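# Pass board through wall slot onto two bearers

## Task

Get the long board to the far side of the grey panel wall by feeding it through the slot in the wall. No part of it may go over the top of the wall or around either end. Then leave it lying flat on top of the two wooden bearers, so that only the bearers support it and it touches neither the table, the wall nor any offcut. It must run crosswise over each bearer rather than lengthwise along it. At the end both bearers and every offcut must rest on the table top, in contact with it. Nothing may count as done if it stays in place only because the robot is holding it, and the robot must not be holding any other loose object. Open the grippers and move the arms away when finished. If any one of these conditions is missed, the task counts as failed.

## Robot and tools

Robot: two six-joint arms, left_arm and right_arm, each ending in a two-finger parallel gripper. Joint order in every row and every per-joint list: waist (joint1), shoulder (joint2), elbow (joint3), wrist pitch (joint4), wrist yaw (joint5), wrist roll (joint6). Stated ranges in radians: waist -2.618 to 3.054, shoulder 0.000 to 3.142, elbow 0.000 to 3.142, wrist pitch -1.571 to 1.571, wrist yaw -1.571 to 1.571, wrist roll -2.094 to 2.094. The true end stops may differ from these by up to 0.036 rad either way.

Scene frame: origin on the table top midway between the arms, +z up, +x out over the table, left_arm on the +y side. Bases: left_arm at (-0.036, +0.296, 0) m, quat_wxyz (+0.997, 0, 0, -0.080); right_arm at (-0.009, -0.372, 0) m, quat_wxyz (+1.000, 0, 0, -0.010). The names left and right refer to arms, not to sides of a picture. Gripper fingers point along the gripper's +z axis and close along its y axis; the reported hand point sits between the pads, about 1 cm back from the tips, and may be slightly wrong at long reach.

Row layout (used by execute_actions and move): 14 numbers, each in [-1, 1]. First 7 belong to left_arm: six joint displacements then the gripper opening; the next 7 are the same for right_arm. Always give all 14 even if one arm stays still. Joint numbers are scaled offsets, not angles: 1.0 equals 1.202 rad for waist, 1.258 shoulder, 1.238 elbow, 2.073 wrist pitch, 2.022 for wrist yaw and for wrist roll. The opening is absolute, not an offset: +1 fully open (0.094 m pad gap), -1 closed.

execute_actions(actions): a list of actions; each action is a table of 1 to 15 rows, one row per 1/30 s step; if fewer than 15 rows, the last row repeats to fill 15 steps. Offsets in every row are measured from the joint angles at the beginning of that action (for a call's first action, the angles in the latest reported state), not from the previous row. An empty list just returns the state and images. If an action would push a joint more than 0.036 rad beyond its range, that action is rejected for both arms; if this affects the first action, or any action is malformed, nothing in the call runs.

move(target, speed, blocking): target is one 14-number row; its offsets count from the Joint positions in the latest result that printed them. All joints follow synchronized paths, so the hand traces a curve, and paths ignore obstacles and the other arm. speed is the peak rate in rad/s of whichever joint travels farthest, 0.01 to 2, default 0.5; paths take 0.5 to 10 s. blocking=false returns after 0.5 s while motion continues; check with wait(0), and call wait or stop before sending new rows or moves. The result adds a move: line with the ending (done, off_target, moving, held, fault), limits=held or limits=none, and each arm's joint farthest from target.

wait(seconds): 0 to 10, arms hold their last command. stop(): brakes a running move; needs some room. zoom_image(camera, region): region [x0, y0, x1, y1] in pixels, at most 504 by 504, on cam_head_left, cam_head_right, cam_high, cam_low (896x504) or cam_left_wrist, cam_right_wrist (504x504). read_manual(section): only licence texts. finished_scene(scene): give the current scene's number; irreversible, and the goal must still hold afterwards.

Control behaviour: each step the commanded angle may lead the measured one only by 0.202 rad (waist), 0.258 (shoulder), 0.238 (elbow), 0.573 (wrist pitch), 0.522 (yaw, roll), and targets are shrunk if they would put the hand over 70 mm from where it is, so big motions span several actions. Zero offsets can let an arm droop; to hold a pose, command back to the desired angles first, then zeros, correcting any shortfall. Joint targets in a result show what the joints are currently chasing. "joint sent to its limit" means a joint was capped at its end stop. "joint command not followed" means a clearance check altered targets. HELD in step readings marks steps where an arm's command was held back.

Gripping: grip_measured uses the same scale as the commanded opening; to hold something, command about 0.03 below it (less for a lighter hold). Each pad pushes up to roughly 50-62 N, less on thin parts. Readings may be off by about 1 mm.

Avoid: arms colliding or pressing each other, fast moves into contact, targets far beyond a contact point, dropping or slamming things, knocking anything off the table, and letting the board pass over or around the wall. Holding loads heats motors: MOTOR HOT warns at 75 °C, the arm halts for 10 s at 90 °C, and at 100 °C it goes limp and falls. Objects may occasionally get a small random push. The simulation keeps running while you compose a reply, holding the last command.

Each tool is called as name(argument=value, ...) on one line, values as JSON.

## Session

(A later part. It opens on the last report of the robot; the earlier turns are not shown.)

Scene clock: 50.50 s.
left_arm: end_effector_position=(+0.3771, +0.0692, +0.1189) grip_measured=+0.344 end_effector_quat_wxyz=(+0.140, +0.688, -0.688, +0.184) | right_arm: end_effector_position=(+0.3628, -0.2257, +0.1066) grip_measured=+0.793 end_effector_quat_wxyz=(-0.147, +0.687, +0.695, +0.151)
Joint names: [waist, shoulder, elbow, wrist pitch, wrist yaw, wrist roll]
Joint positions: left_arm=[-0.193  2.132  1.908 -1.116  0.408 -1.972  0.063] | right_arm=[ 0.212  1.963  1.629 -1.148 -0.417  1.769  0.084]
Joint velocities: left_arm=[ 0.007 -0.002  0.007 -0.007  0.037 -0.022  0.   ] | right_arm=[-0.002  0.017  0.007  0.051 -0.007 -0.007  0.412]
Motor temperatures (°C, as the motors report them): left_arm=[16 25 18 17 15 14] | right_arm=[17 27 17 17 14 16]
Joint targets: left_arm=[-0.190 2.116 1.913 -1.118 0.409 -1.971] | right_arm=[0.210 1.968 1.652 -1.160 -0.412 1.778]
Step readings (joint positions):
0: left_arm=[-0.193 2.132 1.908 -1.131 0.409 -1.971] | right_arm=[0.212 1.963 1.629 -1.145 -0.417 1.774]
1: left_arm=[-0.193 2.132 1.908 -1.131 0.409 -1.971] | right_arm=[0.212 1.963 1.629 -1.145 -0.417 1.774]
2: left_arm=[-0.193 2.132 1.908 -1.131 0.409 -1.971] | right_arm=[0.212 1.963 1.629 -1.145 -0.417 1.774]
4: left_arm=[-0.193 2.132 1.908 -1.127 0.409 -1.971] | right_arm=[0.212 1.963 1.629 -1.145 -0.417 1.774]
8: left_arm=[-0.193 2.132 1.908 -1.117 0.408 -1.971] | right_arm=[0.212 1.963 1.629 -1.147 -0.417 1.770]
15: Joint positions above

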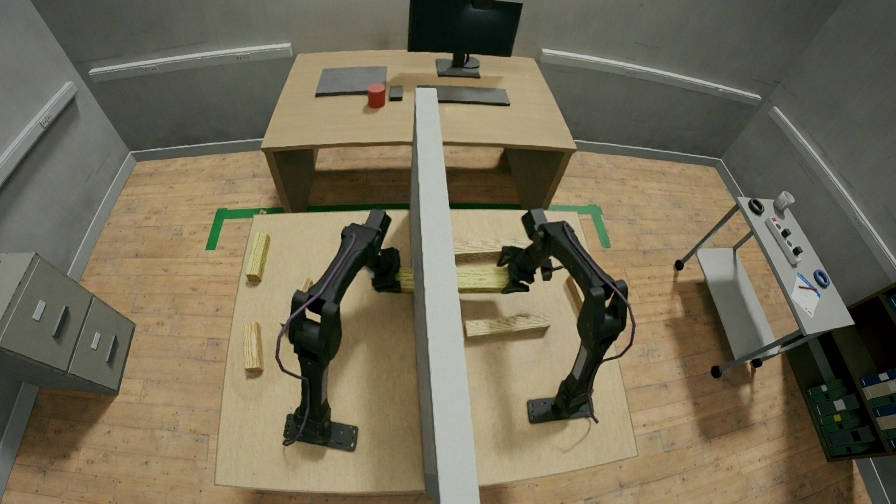

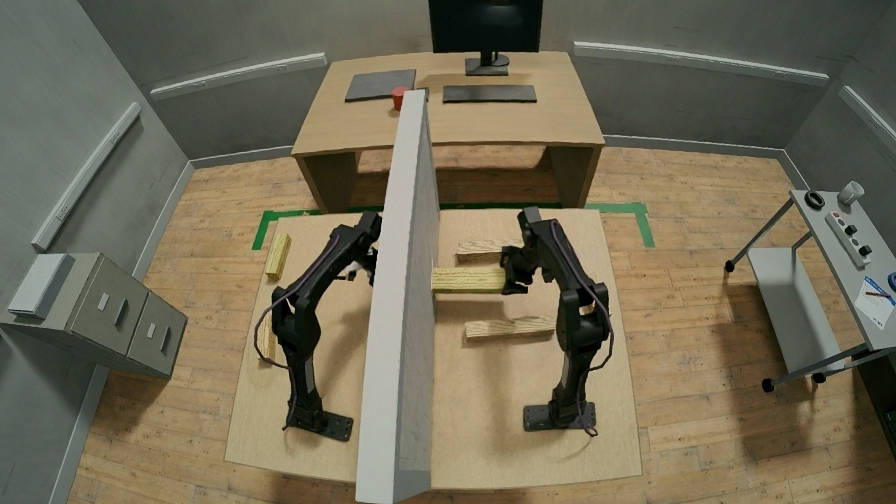

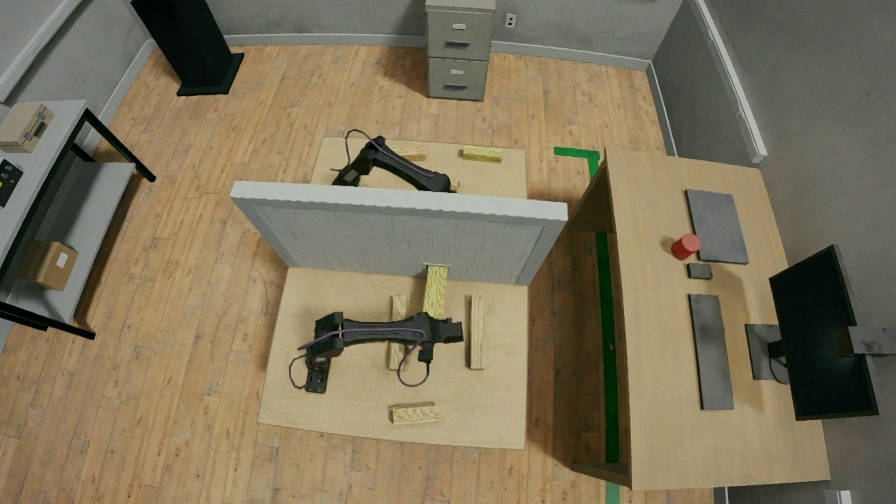

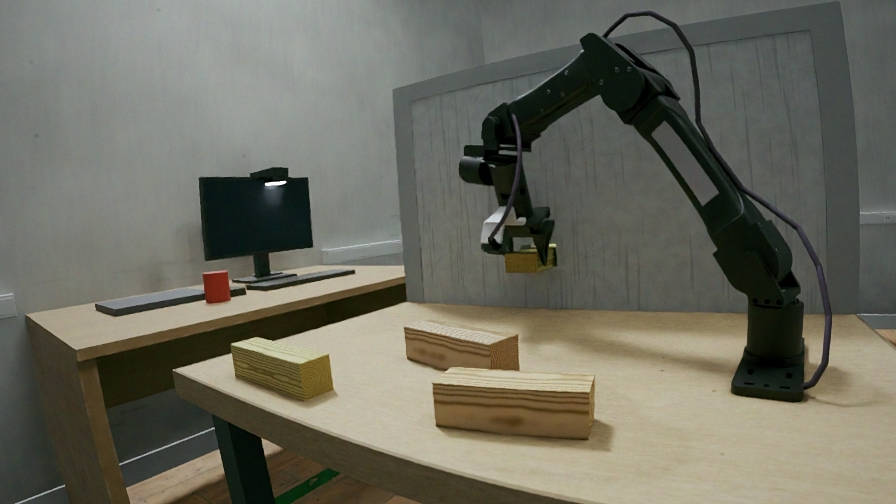

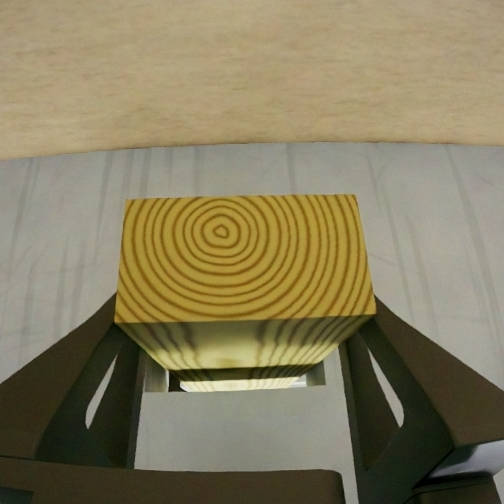

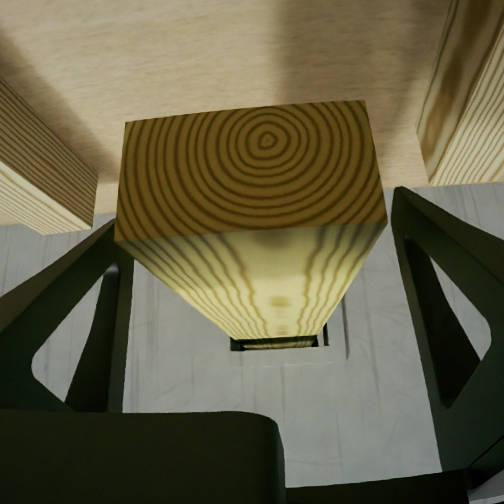

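execute_actions(actions=[[[0.0025,-0.0127,0.004,-0.001,0.0005,0.0005,0.28,0.0426,0.0211,0.0529,-0.0217,0.0379,0.0274,1],[0.0025,-0.0127,0.004,-0.001,0.0005,0.0005,0.28,0.0810,0.0344,0.0814,-0.0352,0.0709,0.0517,1],[0.0025,-0.0127,0.004,-0.001,0.0005,0.0005,0.28,0.1194,0.0475,0.1101,-0.0487,0.1039,0.0761,1],[0.0025,-0.0127,0.004,-0.001,0.0005,0.0005,0.28,0.1368,0.0575,0.1273,-0.0545,0.1176,0.0863,1],[0.0025,-0.0127,0.004,-0.001,0.0005,0.0005,0.28,0.1543,0.0674,0.1444,-0.0603,0.1314,0.0964,1],[0.0025,-0.0127,0.004,-0.001,0.0005,0.0005,0.28,0.1717,0.0773,0.1616,-0.0661,0.1451,0.1066,1],[0.0025,-0.0127,0.004,-0.001,0.0005,0.0005,0.28,0.1892,0.0872,0.1788,-0.0719,0.1589,0.1167,1],[0.0025,-0.0127,0.004,-0.001,0.0005,0.0005,0.28,0.2066,0.0971,0.1960,-0.0777,0.1726,0.1269,1],[0.0025,-0.0127,0.004,-0.001,0.0005,0.0005,0.28,0.2241,0.1070,0.2132,-0.0835,0.1864,0.1370,1],[0.0025,-0.0127,0.004,-0.001,0.0005,0.0005,0.28,0.2415,0.1169,0.2303,-0.0892,0.2001,0.1472,1],[0.0025,-0.0127,0.004,-0.001,0.0005,0.0005,0.28,0.2590,0.1268,0.2475,-0.0950,0.2111,0.1553,1],[0.0025,-0.0127,0.004,-0.001,0.0005,0.0005,0.28,0.2659,0.1367,0.2647,-0.0950,0.2111,0.1553,1],[0.0025,-0.0127,0.004,-0.001,0.0005,0.0005,0.28,0.2659,0.1466,0.2819,-0.0950,0.2111,0.1553,1],[0.0025,-0.0127,0.004,-0.001,0.0005,0.0005,0.28,0.2659,0.1566,0.2819,-0.0950,0.2111,0.1553,1],[0.0025,-0.0127,0.004,-0.001,0.0005,0.0005,0.28,0.2659,0.1566,0.2819,-0.0950,0.2111,0.1553,1]]])

wait(seconds=0.3)

Scene clock: 52.40 s.
left_arm: end_effector_position=(+0.3771, +0.0691, +0.1189) grip_measured=+0.344 end_effector_quat_wxyz=(+0.140, +0.688, -0.688, +0.184) | right_arm: end_effector_position=(+0.3622, -0.1471, +0.1062) grip_measured=+1.000 end_effector_quat_wxyz=(-0.017, +0.689, +0.723, +0.048)
Joint names: [waist, shoulder, elbow, wrist pitch, wrist yaw, wrist roll]
Joint positions: left_arm=[-0.193  2.132  1.908 -1.116  0.409 -1.972  0.063] | right_arm=[ 0.538  2.136  1.943 -1.296 -0.06   2.042  0.094]
Joint velocities: left_arm=[-0.032 -0.007  0.007 -0.022  0.007 -0.007 -0.001] | right_arm=[0.085 0.188 0.237 0.022 0.344 0.212 0.   ]
Motor temperatures (°C, as the motors report them): left_arm=[16 25 18 17 15 14] | right_arm=[17 26 17 17 14 16]
Joint targets: left_arm=[-0.190 2.116 1.913 -1.118 0.409 -1.971] | right_arm=[0.531 2.160 1.978 -1.344 0.010 2.083]
Step readings (joint positions):
0: left_arm=[-0.193 2.132 1.908 -1.116 0.409 -1.972] | right_arm=[0.212 1.963 1.629 -1.148 -0.417 1.771]
1: left_arm=[-0.193 2.132 1.908 -1.116 0.409 -1.972] | right_arm=[0.216 1.967 1.637 -1.156 -0.404 1.779]
2: left_arm=[-0.193 2.132 1.908 -1.116 0.409 -1.972] | right_arm=[0.229 1.976 1.656 -1.170 -0.378 1.795]
4: left_arm=[-0.193 2.132 1.908 -1.116 0.409 -1.972] | right_arm=[0.283 2.004 1.714 -1.196 -0.309 1.841]
8: left_arm=[-0.193 2.132 1.908 -1.116 0.409 -1.972] | right_arm=[0.421 2.055 1.813 -1.231 -0.200 1.929]
15: Joint positions above

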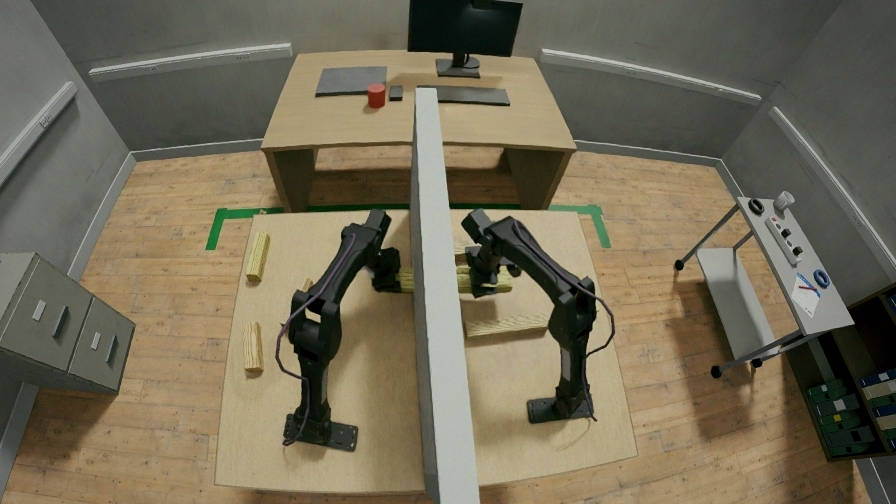

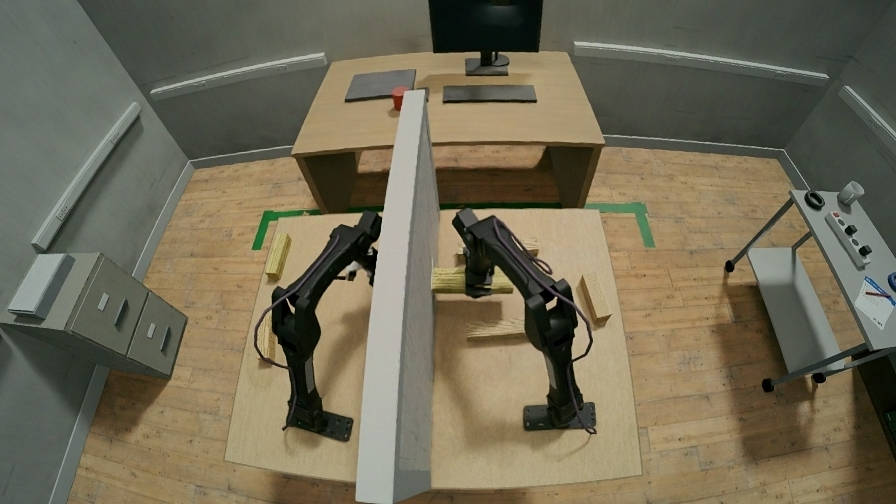

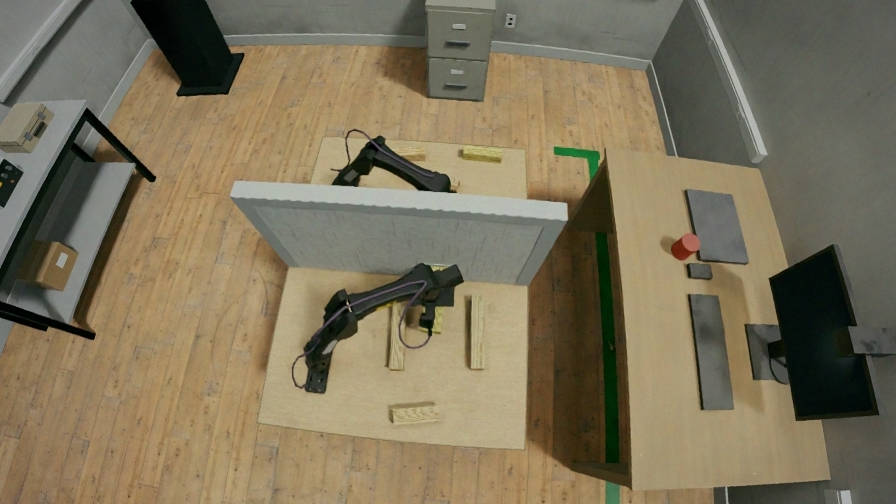

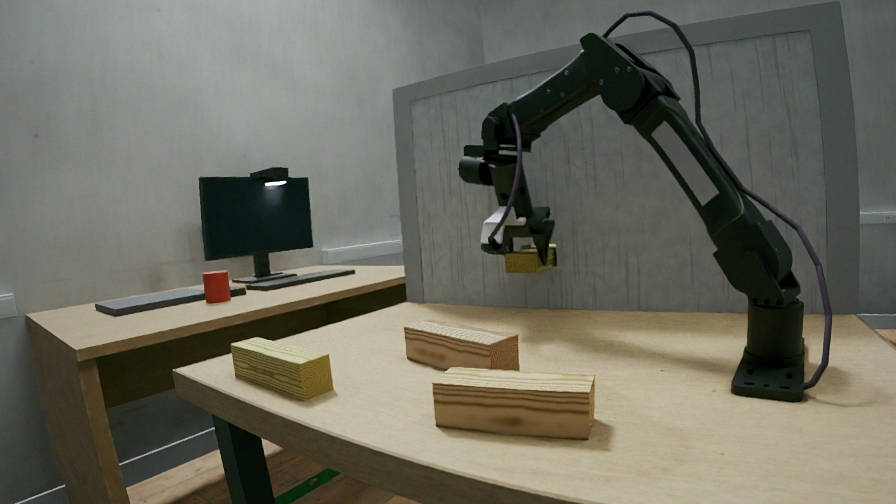

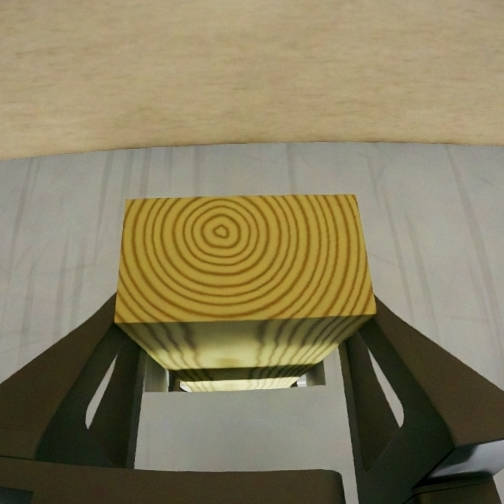

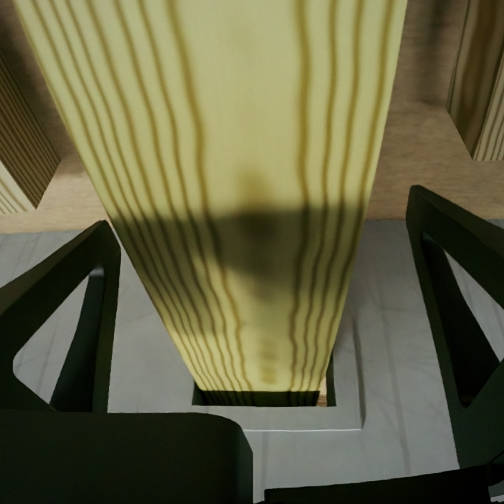

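Scene clock: 52.70 s.
left_arm: end_effector_position=(+0.3771, +0.0691, +0.1189) grip_measured=+0.344 end_effector_quat_wxyz=(+0.140, +0.688, -0.688, +0.184) | right_arm: end_effector_position=(+0.3625, -0.1567, +0.1003) grip_measured=+1.000 end_effector_quat_wxyz=(-0.000, +0.701, +0.712, +0.026)
Joint names: [waist, shoulder, elbow, wrist pitch, wrist yaw, wrist roll]
Joint positions: left_arm=[-0.193  2.132  1.908 -1.116  0.409 -1.972  0.063] | right_arm=[ 0.538  2.153  1.949 -1.318 -0.015  2.072  0.094]
Joint velocities: left_arm=[-0.002  0.022 -0.007 -0.066 -0.066 -0.051 -0.001] | right_arm=[0.002 0.002 0.012 0.007 0.022 0.037 0.   ]
Motor temperatures (°C, as the motors report them): left_arm=[16 25 18 17 15 14] | right_arm=[17 26 17 17 14 16]
Joint targets: left_arm=[-0.190 2.116 1.913 -1.118 0.409 -1.971] | right_arm=[0.531 2.160 1.978 -1.344 0.010 2.083]
wait: 0.30 s; no rest

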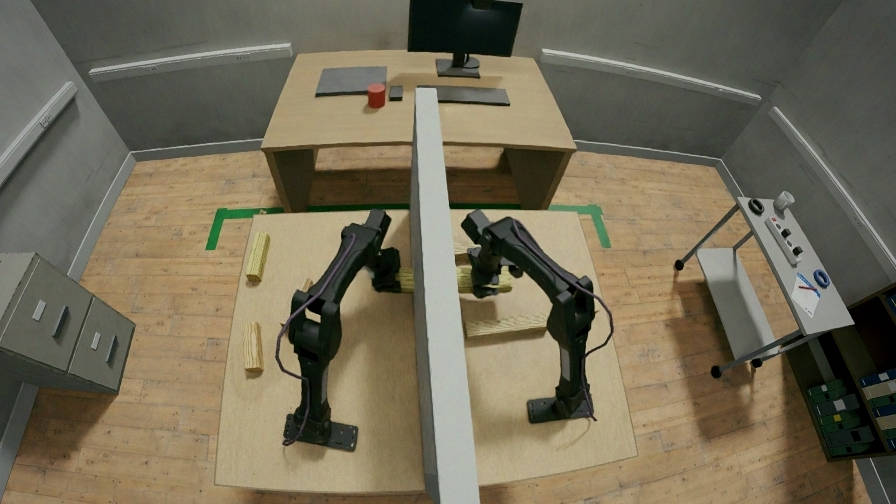

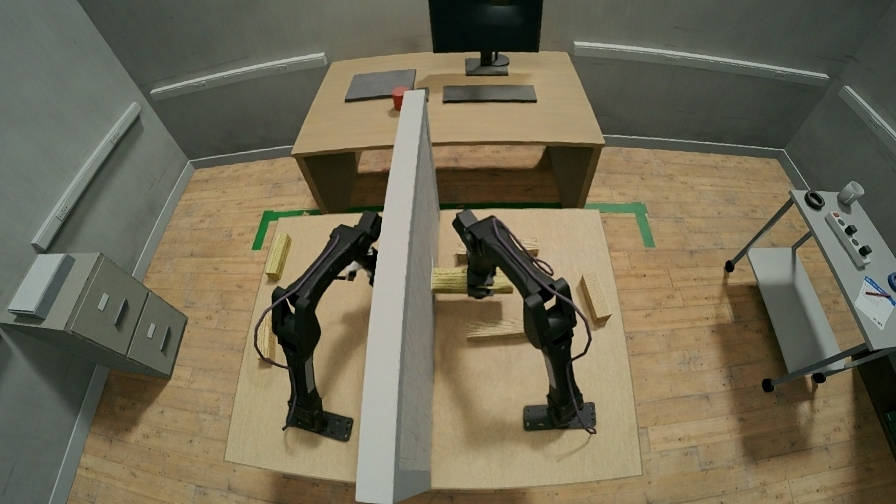

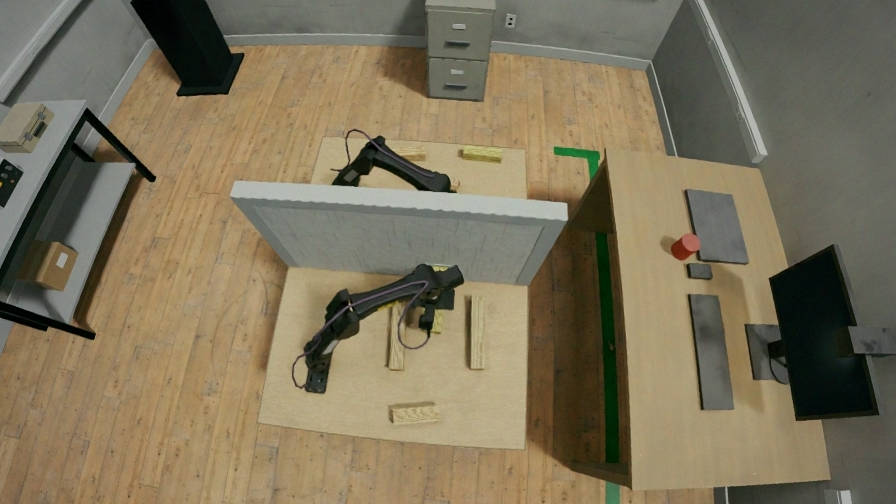

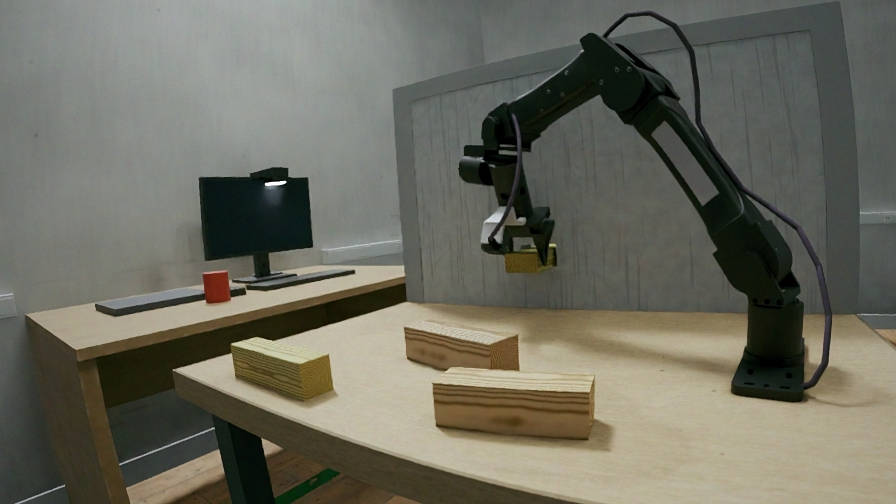

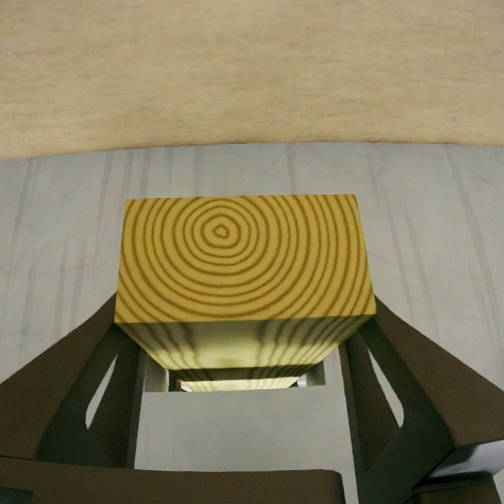

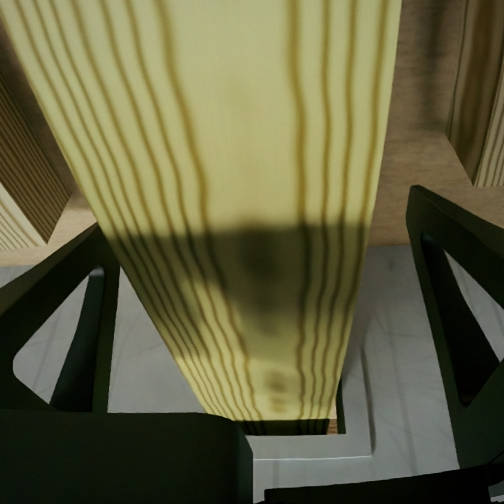

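execute_actions(actions=[[[0.0025,-0.0127,0.004,-0.001,0,0.0005,0.28,-0.0058,0.0056,0.0234,-0.0125,0.0124,0.0109,1],[0.0025,-0.0127,0.004,-0.001,0,0.0005,0.28,-0.0058,0.0056,0.0234,-0.0125,0.0124,0.0109,0.9],[0.0025,-0.0127,0.004,-0.001,0,0.0005,0.28,-0.0058,0.0056,0.0234,-0.0125,0.0124,0.0109,0.8],[0.0025,-0.0127,0.004,-0.001,0,0.0005,0.28,-0.0058,0.0056,0.0234,-0.0125,0.0124,0.0109,0.7],[0.0025,-0.0127,0.004,-0.001,0,0.0005,0.28,-0.0058,0.0056,0.0234,-0.0125,0.0124,0.0109,0.6],[0.0025,-0.0127,0.004,-0.001,0,0.0005,0.28,-0.0058,0.0056,0.0234,-0.0125,0.0124,0.0109,0.51],[0.0025,-0.0127,0.004,-0.001,0,0.0005,0.28,-0.0058,0.0056,0.0234,-0.0125,0.0124,0.0109,0.43],[0.0025,-0.0127,0.004,-0.001,0,0.0005,0.28,-0.0058,0.0056,0.0234,-0.0125,0.0124,0.0109,0.36],[0.0025,-0.0127,0.004,-0.001,0,0.0005,0.28,-0.0058,0.0056,0.0234,-0.0125,0.0124,0.0109,0.31],[0.0025,-0.0127,0.004,-0.001,0,0.0005,0.34,-0.0058,0.0056,0.0234,-0.0125,0.0124,0.0109,0.30],[0.0025,-0.0127,0.004,-0.001,0,0.0005,0.45,-0.0058,0.0056,0.0234,-0.0125,0.0124,0.0109,0.30],[0.0025,-0.0127,0.004,-0.001,0,0.0005,0.65,-0.0054,-0.0018,0.0170,-0.0107,0.0105,0.0097,0.30],[0.0025,-0.0127,0.004,-0.001,0,0.0005,1,-0.0050,-0.0091,0.0105,-0.0089,0.0085,0.0084,0.30],[0.0025,-0.0127,0.004,-0.001,0,0.0005,1,-0.0046,-0.0165,0.0041,-0.0071,0.0065,0.0072,0.30],[0.0025,-0.0127,0.004,-0.001,0,0.0005,1,-0.0042,-0.0238,-0.0024,-0.0053,0.0045,0.0059,0.30]],[[0.0025,-0.0200,0.004,-0.004,0,0,1,-0.0166,-0.0316,-0.0140,0.0022,-0.005,-0.0103,0.30],[0.0025,-0.0300,0.004,-0.004,0,0,1,-0.0299,-0.0386,-0.0256,0.0063,-0.005,-0.0192,0.30],[0.0025,-0.0397,0.004,-0.004,0,0,1,-0.0423,-0.0456,-0.0372,0.0100,-0.005,-0.0275,0.30],[0.0025,-0.0450,0.004,-0.004,0,0,1,-0.0481,-0.0502,-0.0439,0.0112,-0.005,-0.0310,0.30],[0.0025,-0.0503,0.004,-0.004,0,0,1,-0.0539,-0.0547,-0.0507,0.0125,-0.005,-0.0344,0.30],[0.0025,-0.0556,0.004,-0.004,0,0,1,-0.0597,-0.0593,-0.0574,0.0137,-0.005,-0.0378,0.30],[0.0025,-0.0609,0.004,-0.004,0,0,1,-0.0655,-0.0639,-0.0642,0.0150,-0.005,-0.0412,0.30],[0.0025,-0.0662,0.004,-0.004,0,0,1,-0.0712,-0.0685,-0.0709,0.0162,-0.005,-0.0446,0.30],[0.0025,-0.0715,0.004,-0.004,0,0,1,-0.0770,-0.0731,-0.0777,0.0174,-0.005,-0.0480,0.30],[0.0025,-0.0768,0.004,-0.004,0,0,1,-0.0828,-0.0777,-0.0844,0.0187,-0.005,-0.0514,0.30],[0.0025,-0.0821,0.004,-0.004,0,0,1,-0.0886,-0.0823,-0.0912,0.0199,-0.005,-0.0548,0.30],[0.0025,-0.0874,0.004,-0.004,0,0,1,-0.0944,-0.0869,-0.0979,0.0212,-0.005,-0.0583,0.30],[0.0025,-0.0927,0.004,-0.004,0,0,1,-0.1002,-0.0915,-0.1047,0.0224,-0.005,-0.0617,0.30],[0.0025,-0.0980,0.004,-0.004,0,0,1,-0.1060,-0.0960,-0.1114,0.0236,-0.005,-0.0651,0.30],[0.0025,-0.1033,0.004,-0.004,0,0,1,-0.1117,-0.1006,-0.1182,0.0249,-0.005,-0.0685,0.30]],[[0.0025,-0.0331,0.004,-0.004,0,0,1,-0.0330,-0.0372,-0.0194,0.0064,-0.005,-0.0226,0.30],[0.0025,-0.0384,0.004,-0.004,0,0,1,-0.0394,-0.0410,-0.0250,0.0075,-0.005,-0.0264,0.30],[0.0025,-0.0437,0.004,-0.004,0,0,1,-0.0458,-0.0448,-0.0307,0.0085,-0.005,-0.0302,0.30],[0.0025,-0.0490,0.004,-0.004,0,0,1,-0.0522,-0.0486,-0.0363,0.0096,-0.005,-0.0340,0.30],[0.0025,-0.0543,0.004,-0.004,0,0,1,-0.0585,-0.0524,-0.0420,0.0107,-0.005,-0.0378,0.30],[0.0025,-0.0596,0.004,-0.004,0,0,1,-0.0649,-0.0562,-0.0477,0.0117,-0.005,-0.0416,0.30],[0.0025,-0.0649,0.004,-0.004,0,0,1,-0.0713,-0.0600,-0.0533,0.0128,-0.005,-0.0454,0.30],[0.0025,-0.0702,0.004,-0.004,0,0,1,-0.0777,-0.0638,-0.0590,0.0139,-0.005,-0.0492,0.30],[0.0025,-0.0755,0.004,-0.004,0,0,1,-0.0841,-0.0676,-0.0646,0.0149,-0.005,-0.0529,0.30],[0.0025,-0.0808,0.004,-0.004,0,0,1,-0.0905,-0.0714,-0.0703,0.0161,-0.005,-0.0567,0.30],[0.0025,-0.0861,0.004,-0.004,0,0,1,-0.0968,-0.0752,-0.0759,0.0161,-0.005,-0.0599,0.30],[0.0025,-0.0914,0.004,-0.004,0,0,1,-0.1016,-0.0790,-0.0816,0.0161,-0.005,-0.0599,0.30],[0.0025,-0.0967,0.004,-0.004,0,0,1,-0.1016,-0.0828,-0.0872,0.0161,-0.005,-0.0599,0.30],[0.0025,-0.1020,0.004,-0.004,0,0,1,-0.1016,-0.0866,-0.0880,0.0161,-0.005,-0.0599,0.30],[0.0025,-0.1040,0.004,-0.004,0,0,1,-0.1016,-0.0872,-0.0880,0.0161,-0.005,-0.0599,0.30]]])

Scene clock: 58.30 s.
left_arm: end_effector_position=(+0.3693, +0.0720, +0.2047) grip_measured=+1.000 end_effector_quat_wxyz=(+0.099, +0.661, -0.694, +0.269) | right_arm: end_effector_position=(+0.3638, -0.2537, +0.1021) grip_measured=+0.355 end_effector_quat_wxyz=(-0.003, +0.706, +0.707, +0.022)
Joint names: [waist, shoulder, elbow, wrist pitch, wrist yaw, wrist roll]
Joint positions: left_arm=[-0.193  1.938  1.908 -1.116  0.409 -1.965  0.094] | right_arm=[ 0.314  2.001  1.728 -1.262 -0.026  1.863  0.064]
Joint velocities: left_arm=[ 0.017 -0.168 -0.012  0.007 -0.051  0.051  0.   ] | right_arm=[-0.081 -0.095 -0.076 -0.022 -0.007 -0.125  0.001]
Motor temperatures (°C, as the motors report them): left_arm=[16 25 18 17 15 14] | right_arm=[17 27 17 17 14 16]
Joint targets: left_arm=[-0.190 1.904 1.913 -1.124 0.409 -1.965] | right_arm=[0.305 1.960 1.717 -1.249 -0.028 1.855]
joint sent to its limit (right arm) — the command would take the wrist roll past its upper limit, so that joint was sent only as far as its limit.
Step readings (joint positions; steps 1 to 15: 1st action; 16 to 30: 2nd action; 31 to 45: 3rd action):
0: left_arm=[-0.193 2.132 1.908 -1.116 0.409 -1.972] | right_arm=[0.538 2.153 1.949 -1.322 -0.008 2.077]
1: left_arm=[-0.193 2.132 1.908 -1.116 0.409 -1.972] | right_arm=[0.538 2.153 1.949 -1.322 -0.008 2.079]
2: left_arm=[-0.193 2.132 1.908 -1.116 0.409 -1.972] | right_arm=[0.538 2.153 1.949 -1.322 -0.008 2.080]
4: left_arm=[-0.193 2.132 1.908 -1.116 0.409 -1.972] | right_arm=[0.538 2.153 1.949 -1.322 -0.008 2.083]
8: left_arm=[-0.193 2.132 1.908 -1.116 0.409 -1.966] | right_arm=[0.537 2.153 1.949 -1.316 -0.003 2.086]
15: left_arm=[-0.193 2.132 1.908 -1.116 0.409 -1.965] | right_arm=[0.537 2.153 1.949 -1.316 -0.003 2.090]
16: left_arm=[-0.193 2.132 1.908 -1.116 0.409 -1.965] | right_arm=[0.536 2.152 1.949 -1.316 -0.005 2.089]
17: left_arm=[-0.193 2.132 1.908 -1.116 0.409 -1.965] | right_arm=[0.533 2.149 1.944 -1.311 -0.009 2.084]
19: left_arm=[-0.193 2.126 1.908 -1.116 0.409 -1.965] | right_arm=[0.520 2.137 1.923 -1.300 -0.016 2.068]
23: left_arm=[-0.193 2.094 1.908 -1.116 0.409 -1.965] | right_arm=[0.477 2.112 1.884 -1.296 -0.018 2.030]
30: left_arm=[-0.193 2.035 1.908 -1.116 0.409 -1.965] | right_arm=[0.427 2.070 1.826 -1.282 -0.018 1.976]
31: left_arm=[-0.193 2.029 1.908 -1.116 0.409 -1.965] | right_arm=[0.420 2.065 1.819 -1.281 -0.020 1.968]
32: left_arm=[-0.193 2.023 1.908 -1.116 0.409 -1.965] | right_arm=[0.412 2.061 1.813 -1.279 -0.021 1.959]
34: left_arm=[-0.193 2.011 1.908 -1.116 0.409 -1.965] | right_arm=[0.394 2.052 1.800 -1.277 -0.023 1.938]
38: left_arm=[-0.193 1.986 1.908 -1.116 0.409 -1.965] | right_arm=[0.360 2.033 1.772 -1.271 -0.025 1.903]
45: Joint positions above

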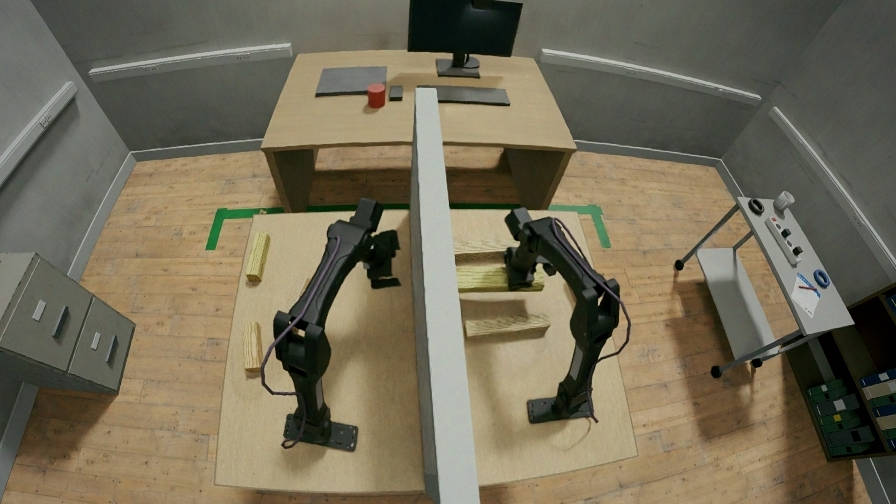

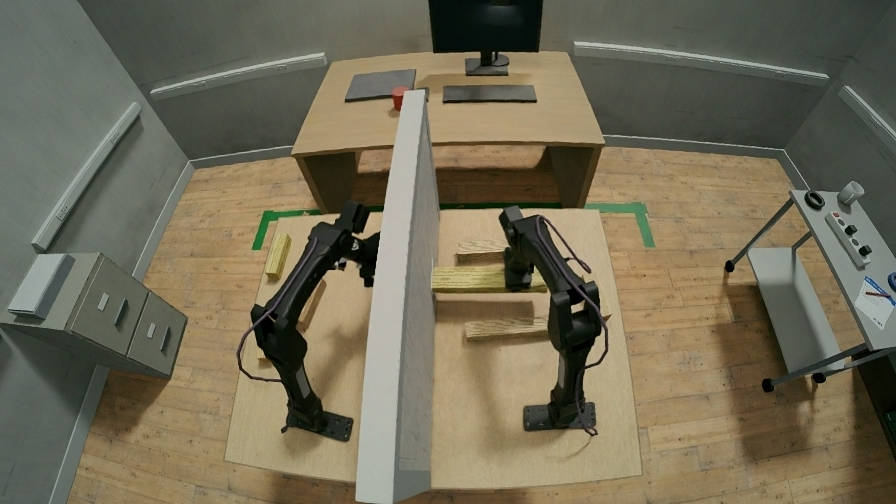

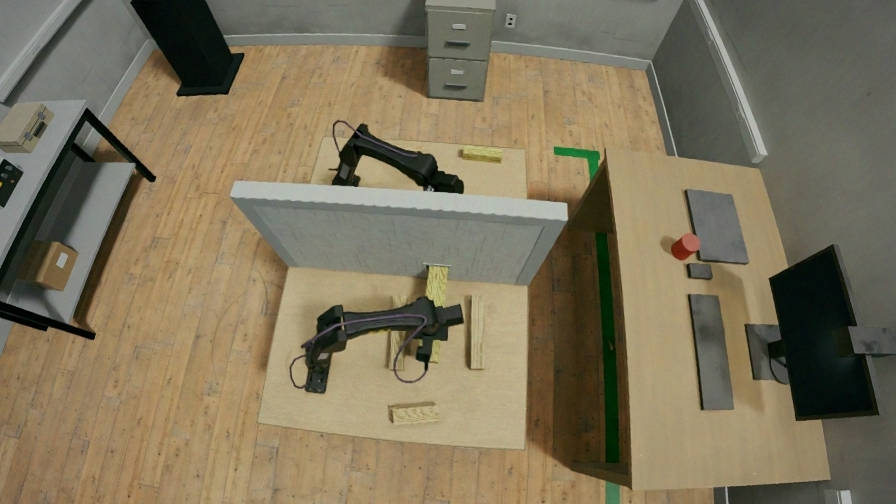

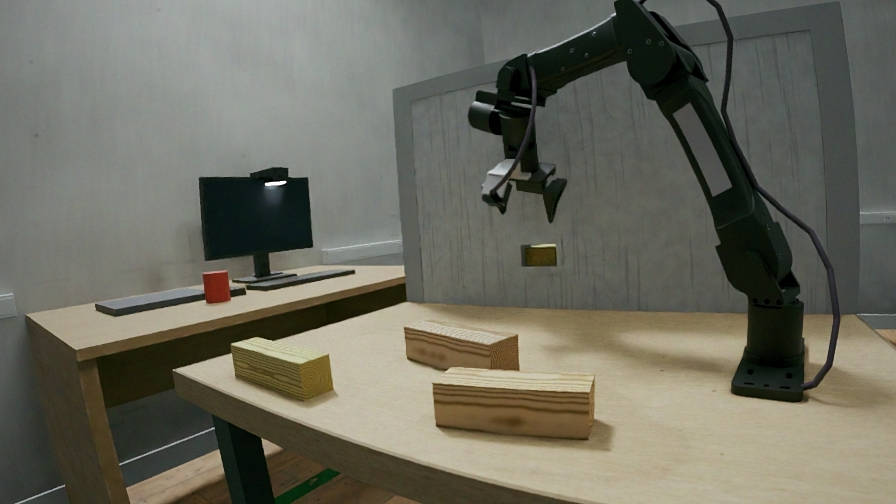

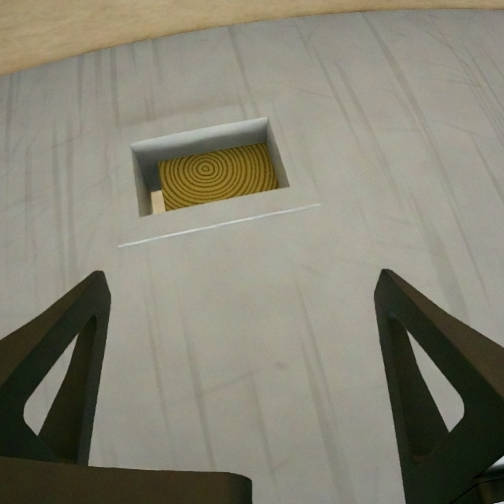

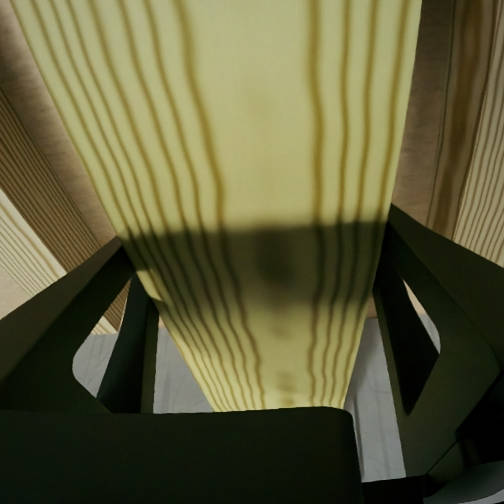

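execute_actions(actions=[[[0.0025,-0.027,0.004,-0.0039,0,0,1,-0.0196,-0.0375,-0.0160,0.0080,-0.0014,-0.0121,0.30],[0.0025,-0.027,0.004,-0.0039,0,0,1,-0.0325,-0.0420,-0.0225,0.0098,-0.0019,-0.0202,0.30],[0.0025,-0.027,0.004,-0.0039,0,0,1,-0.0454,-0.0453,-0.0283,0.0114,-0.0023,-0.0278,0.30],[0.0025,-0.027,0.004,-0.0039,0,0,1,-0.0525,-0.0480,-0.0320,0.0121,-0.0027,-0.0319,0.30],[0.0025,-0.027,0.004,-0.0039,0,0,1,-0.0596,-0.0506,-0.0358,0.0129,-0.0032,-0.0361,0.30],[0.0025,-0.027,0.004,-0.0039,0,0,1,-0.0667,-0.0533,-0.0396,0.0136,-0.0036,-0.0403,0.30],[0.0025,-0.027,0.004,-0.0039,0,0,1,-0.0738,-0.0559,-0.0434,0.0144,-0.0040,-0.0444,0.30],[0.0025,-0.027,0.004,-0.0039,0,0,1,-0.0809,-0.0586,-0.0471,0.0151,-0.0044,-0.0486,0.30],[0.0025,-0.027,0.004,-0.0039,0,0,1,-0.0880,-0.0612,-0.0509,0.0158,-0.0049,-0.0527,0.30],[0.0025,-0.027,0.004,-0.0039,0,0,1,-0.0951,-0.0639,-0.0547,0.0166,-0.0053,-0.0569,0.30],[0.0025,-0.027,0.004,-0.0039,0,0,1,-0.1022,-0.0665,-0.0584,0.0169,-0.0057,-0.0610,0.30],[0.0025,-0.027,0.004,-0.0039,0,0,1,-0.1093,-0.0692,-0.0622,0.0169,-0.0062,-0.0652,0.30],[0.0025,-0.027,0.004,-0.0039,0,0,1,-0.1140,-0.0718,-0.0622,0.0169,-0.0066,-0.0668,0.30],[0.0025,-0.027,0.004,-0.0039,0,0,1,-0.1140,-0.0745,-0.0622,0.0169,-0.0070,-0.0668,0.30],[0.0025,-0.027,0.004,-0.0039,0,0,1,-0.1140,-0.0763,-0.0622,0.0169,-0.0075,-0.0668,0.30]]])

Scene clock: 60.33 s.
left_arm: end_effector_position=(+0.3681, +0.0724, +0.2112) grip_measured=+1.000 end_effector_quat_wxyz=(+0.096, +0.659, -0.694, +0.275) | right_arm: end_effector_position=(+0.3638, -0.3063, +0.1025) grip_measured=+0.355 end_effector_quat_wxyz=(+0.002, +0.713, +0.701, +0.021)
Joint names: [waist, shoulder, elbow, wrist pitch, wrist yaw, wrist roll]
Joint positions: left_arm=[-0.193  1.923  1.908 -1.116  0.409 -1.965  0.094] | right_arm=[ 0.183  1.949  1.657 -1.242 -0.021  1.749  0.064]
Joint velocities: left_arm=[-0.012  0.007  0.002 -0.051  0.037  0.022  0.   ] | right_arm=[-0.149 -0.042 -0.027 -0.081  0.066 -0.125  0.   ]
Motor temperatures (°C, as the motors report them): left_arm=[16 25 18 17 15 14] | right_arm=[17 27 17 17 14 16]
Joint targets: left_arm=[-0.190 1.904 1.913 -1.124 0.409 -1.965] | right_arm=[0.177 1.905 1.651 -1.227 -0.041 1.728]
Step readings (joint positions):
0: left_arm=[-0.193 1.923 1.908 -1.116 0.409 -1.965] | right_arm=[0.311 1.995 1.725 -1.260 -0.025 1.859]
1: left_arm=[-0.193 1.923 1.908 -1.116 0.409 -1.965] | right_arm=[0.310 1.995 1.725 -1.260 -0.025 1.857]
2: left_arm=[-0.193 1.923 1.908 -1.116 0.409 -1.965] | right_arm=[0.307 1.993 1.721 -1.256 -0.026 1.851]
4: left_arm=[-0.193 1.923 1.908 -1.116 0.409 -1.965] | right_arm=[0.292 1.985 1.707 -1.248 -0.028 1.836]
8: left_arm=[-0.193 1.923 1.908 -1.116 0.409 -1.965] | right_arm=[0.244 1.970 1.683 -1.247 -0.028 1.794]
15: Joint positions above

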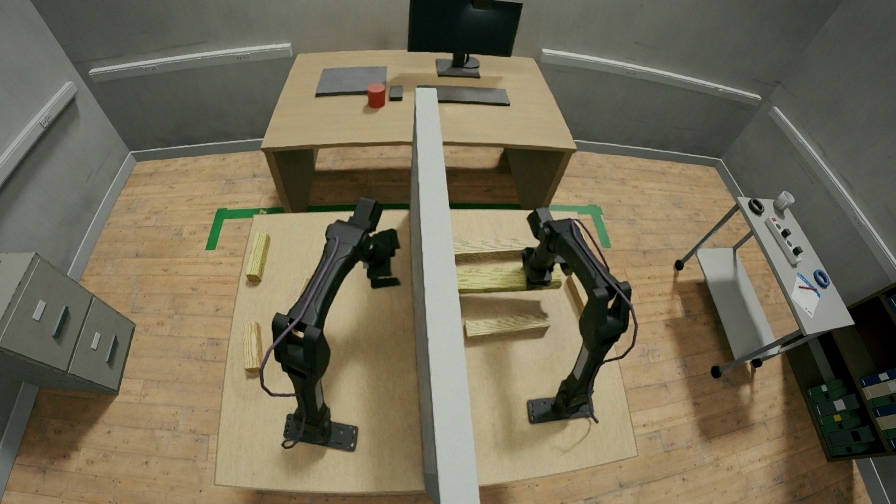

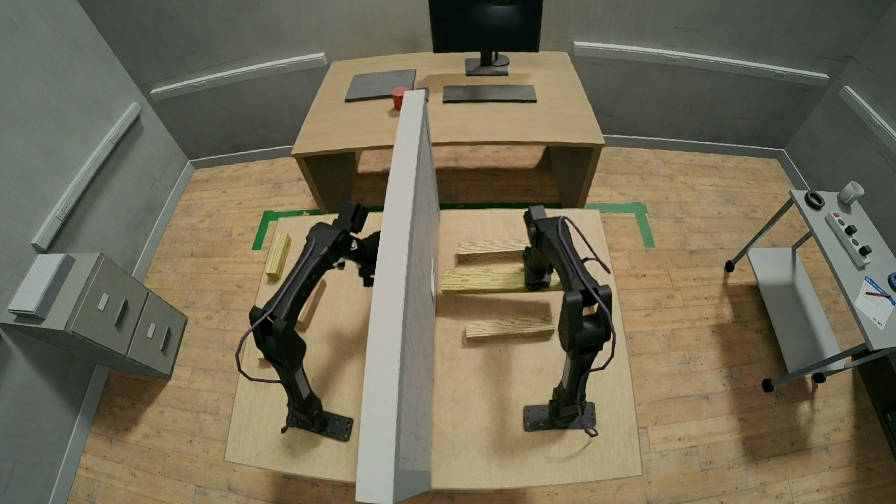

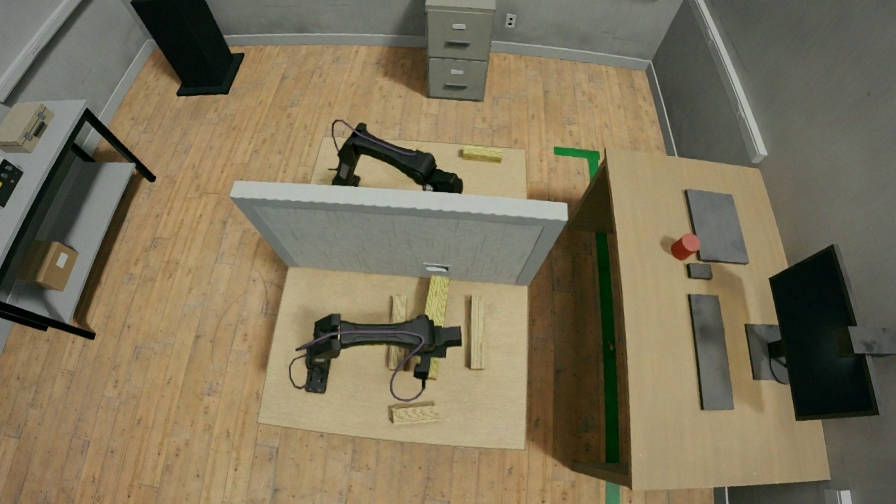

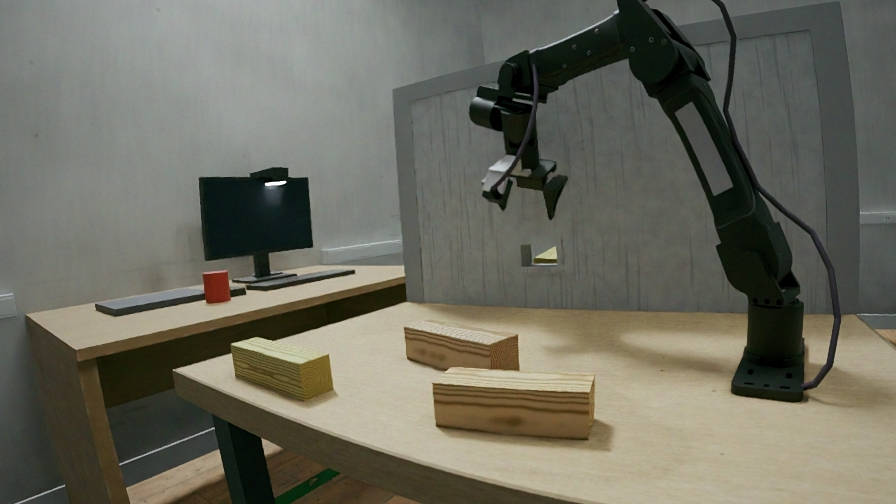

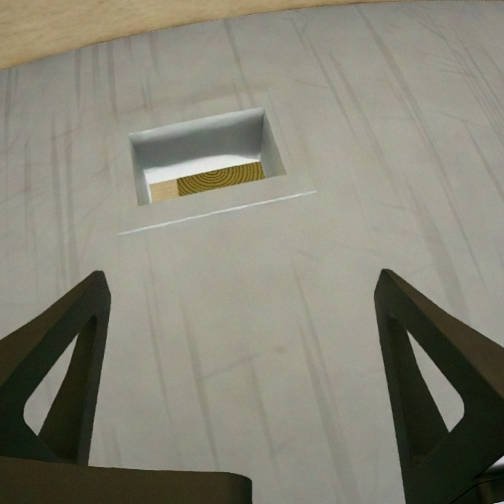

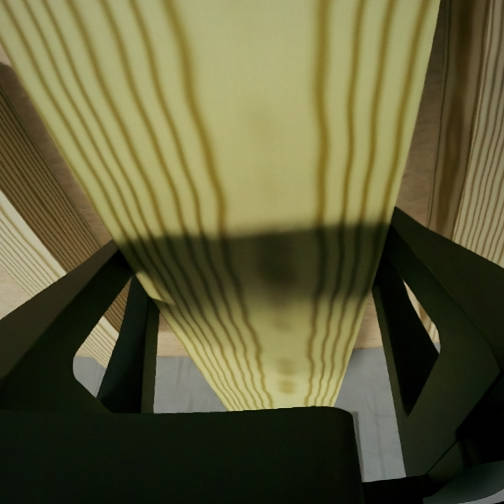

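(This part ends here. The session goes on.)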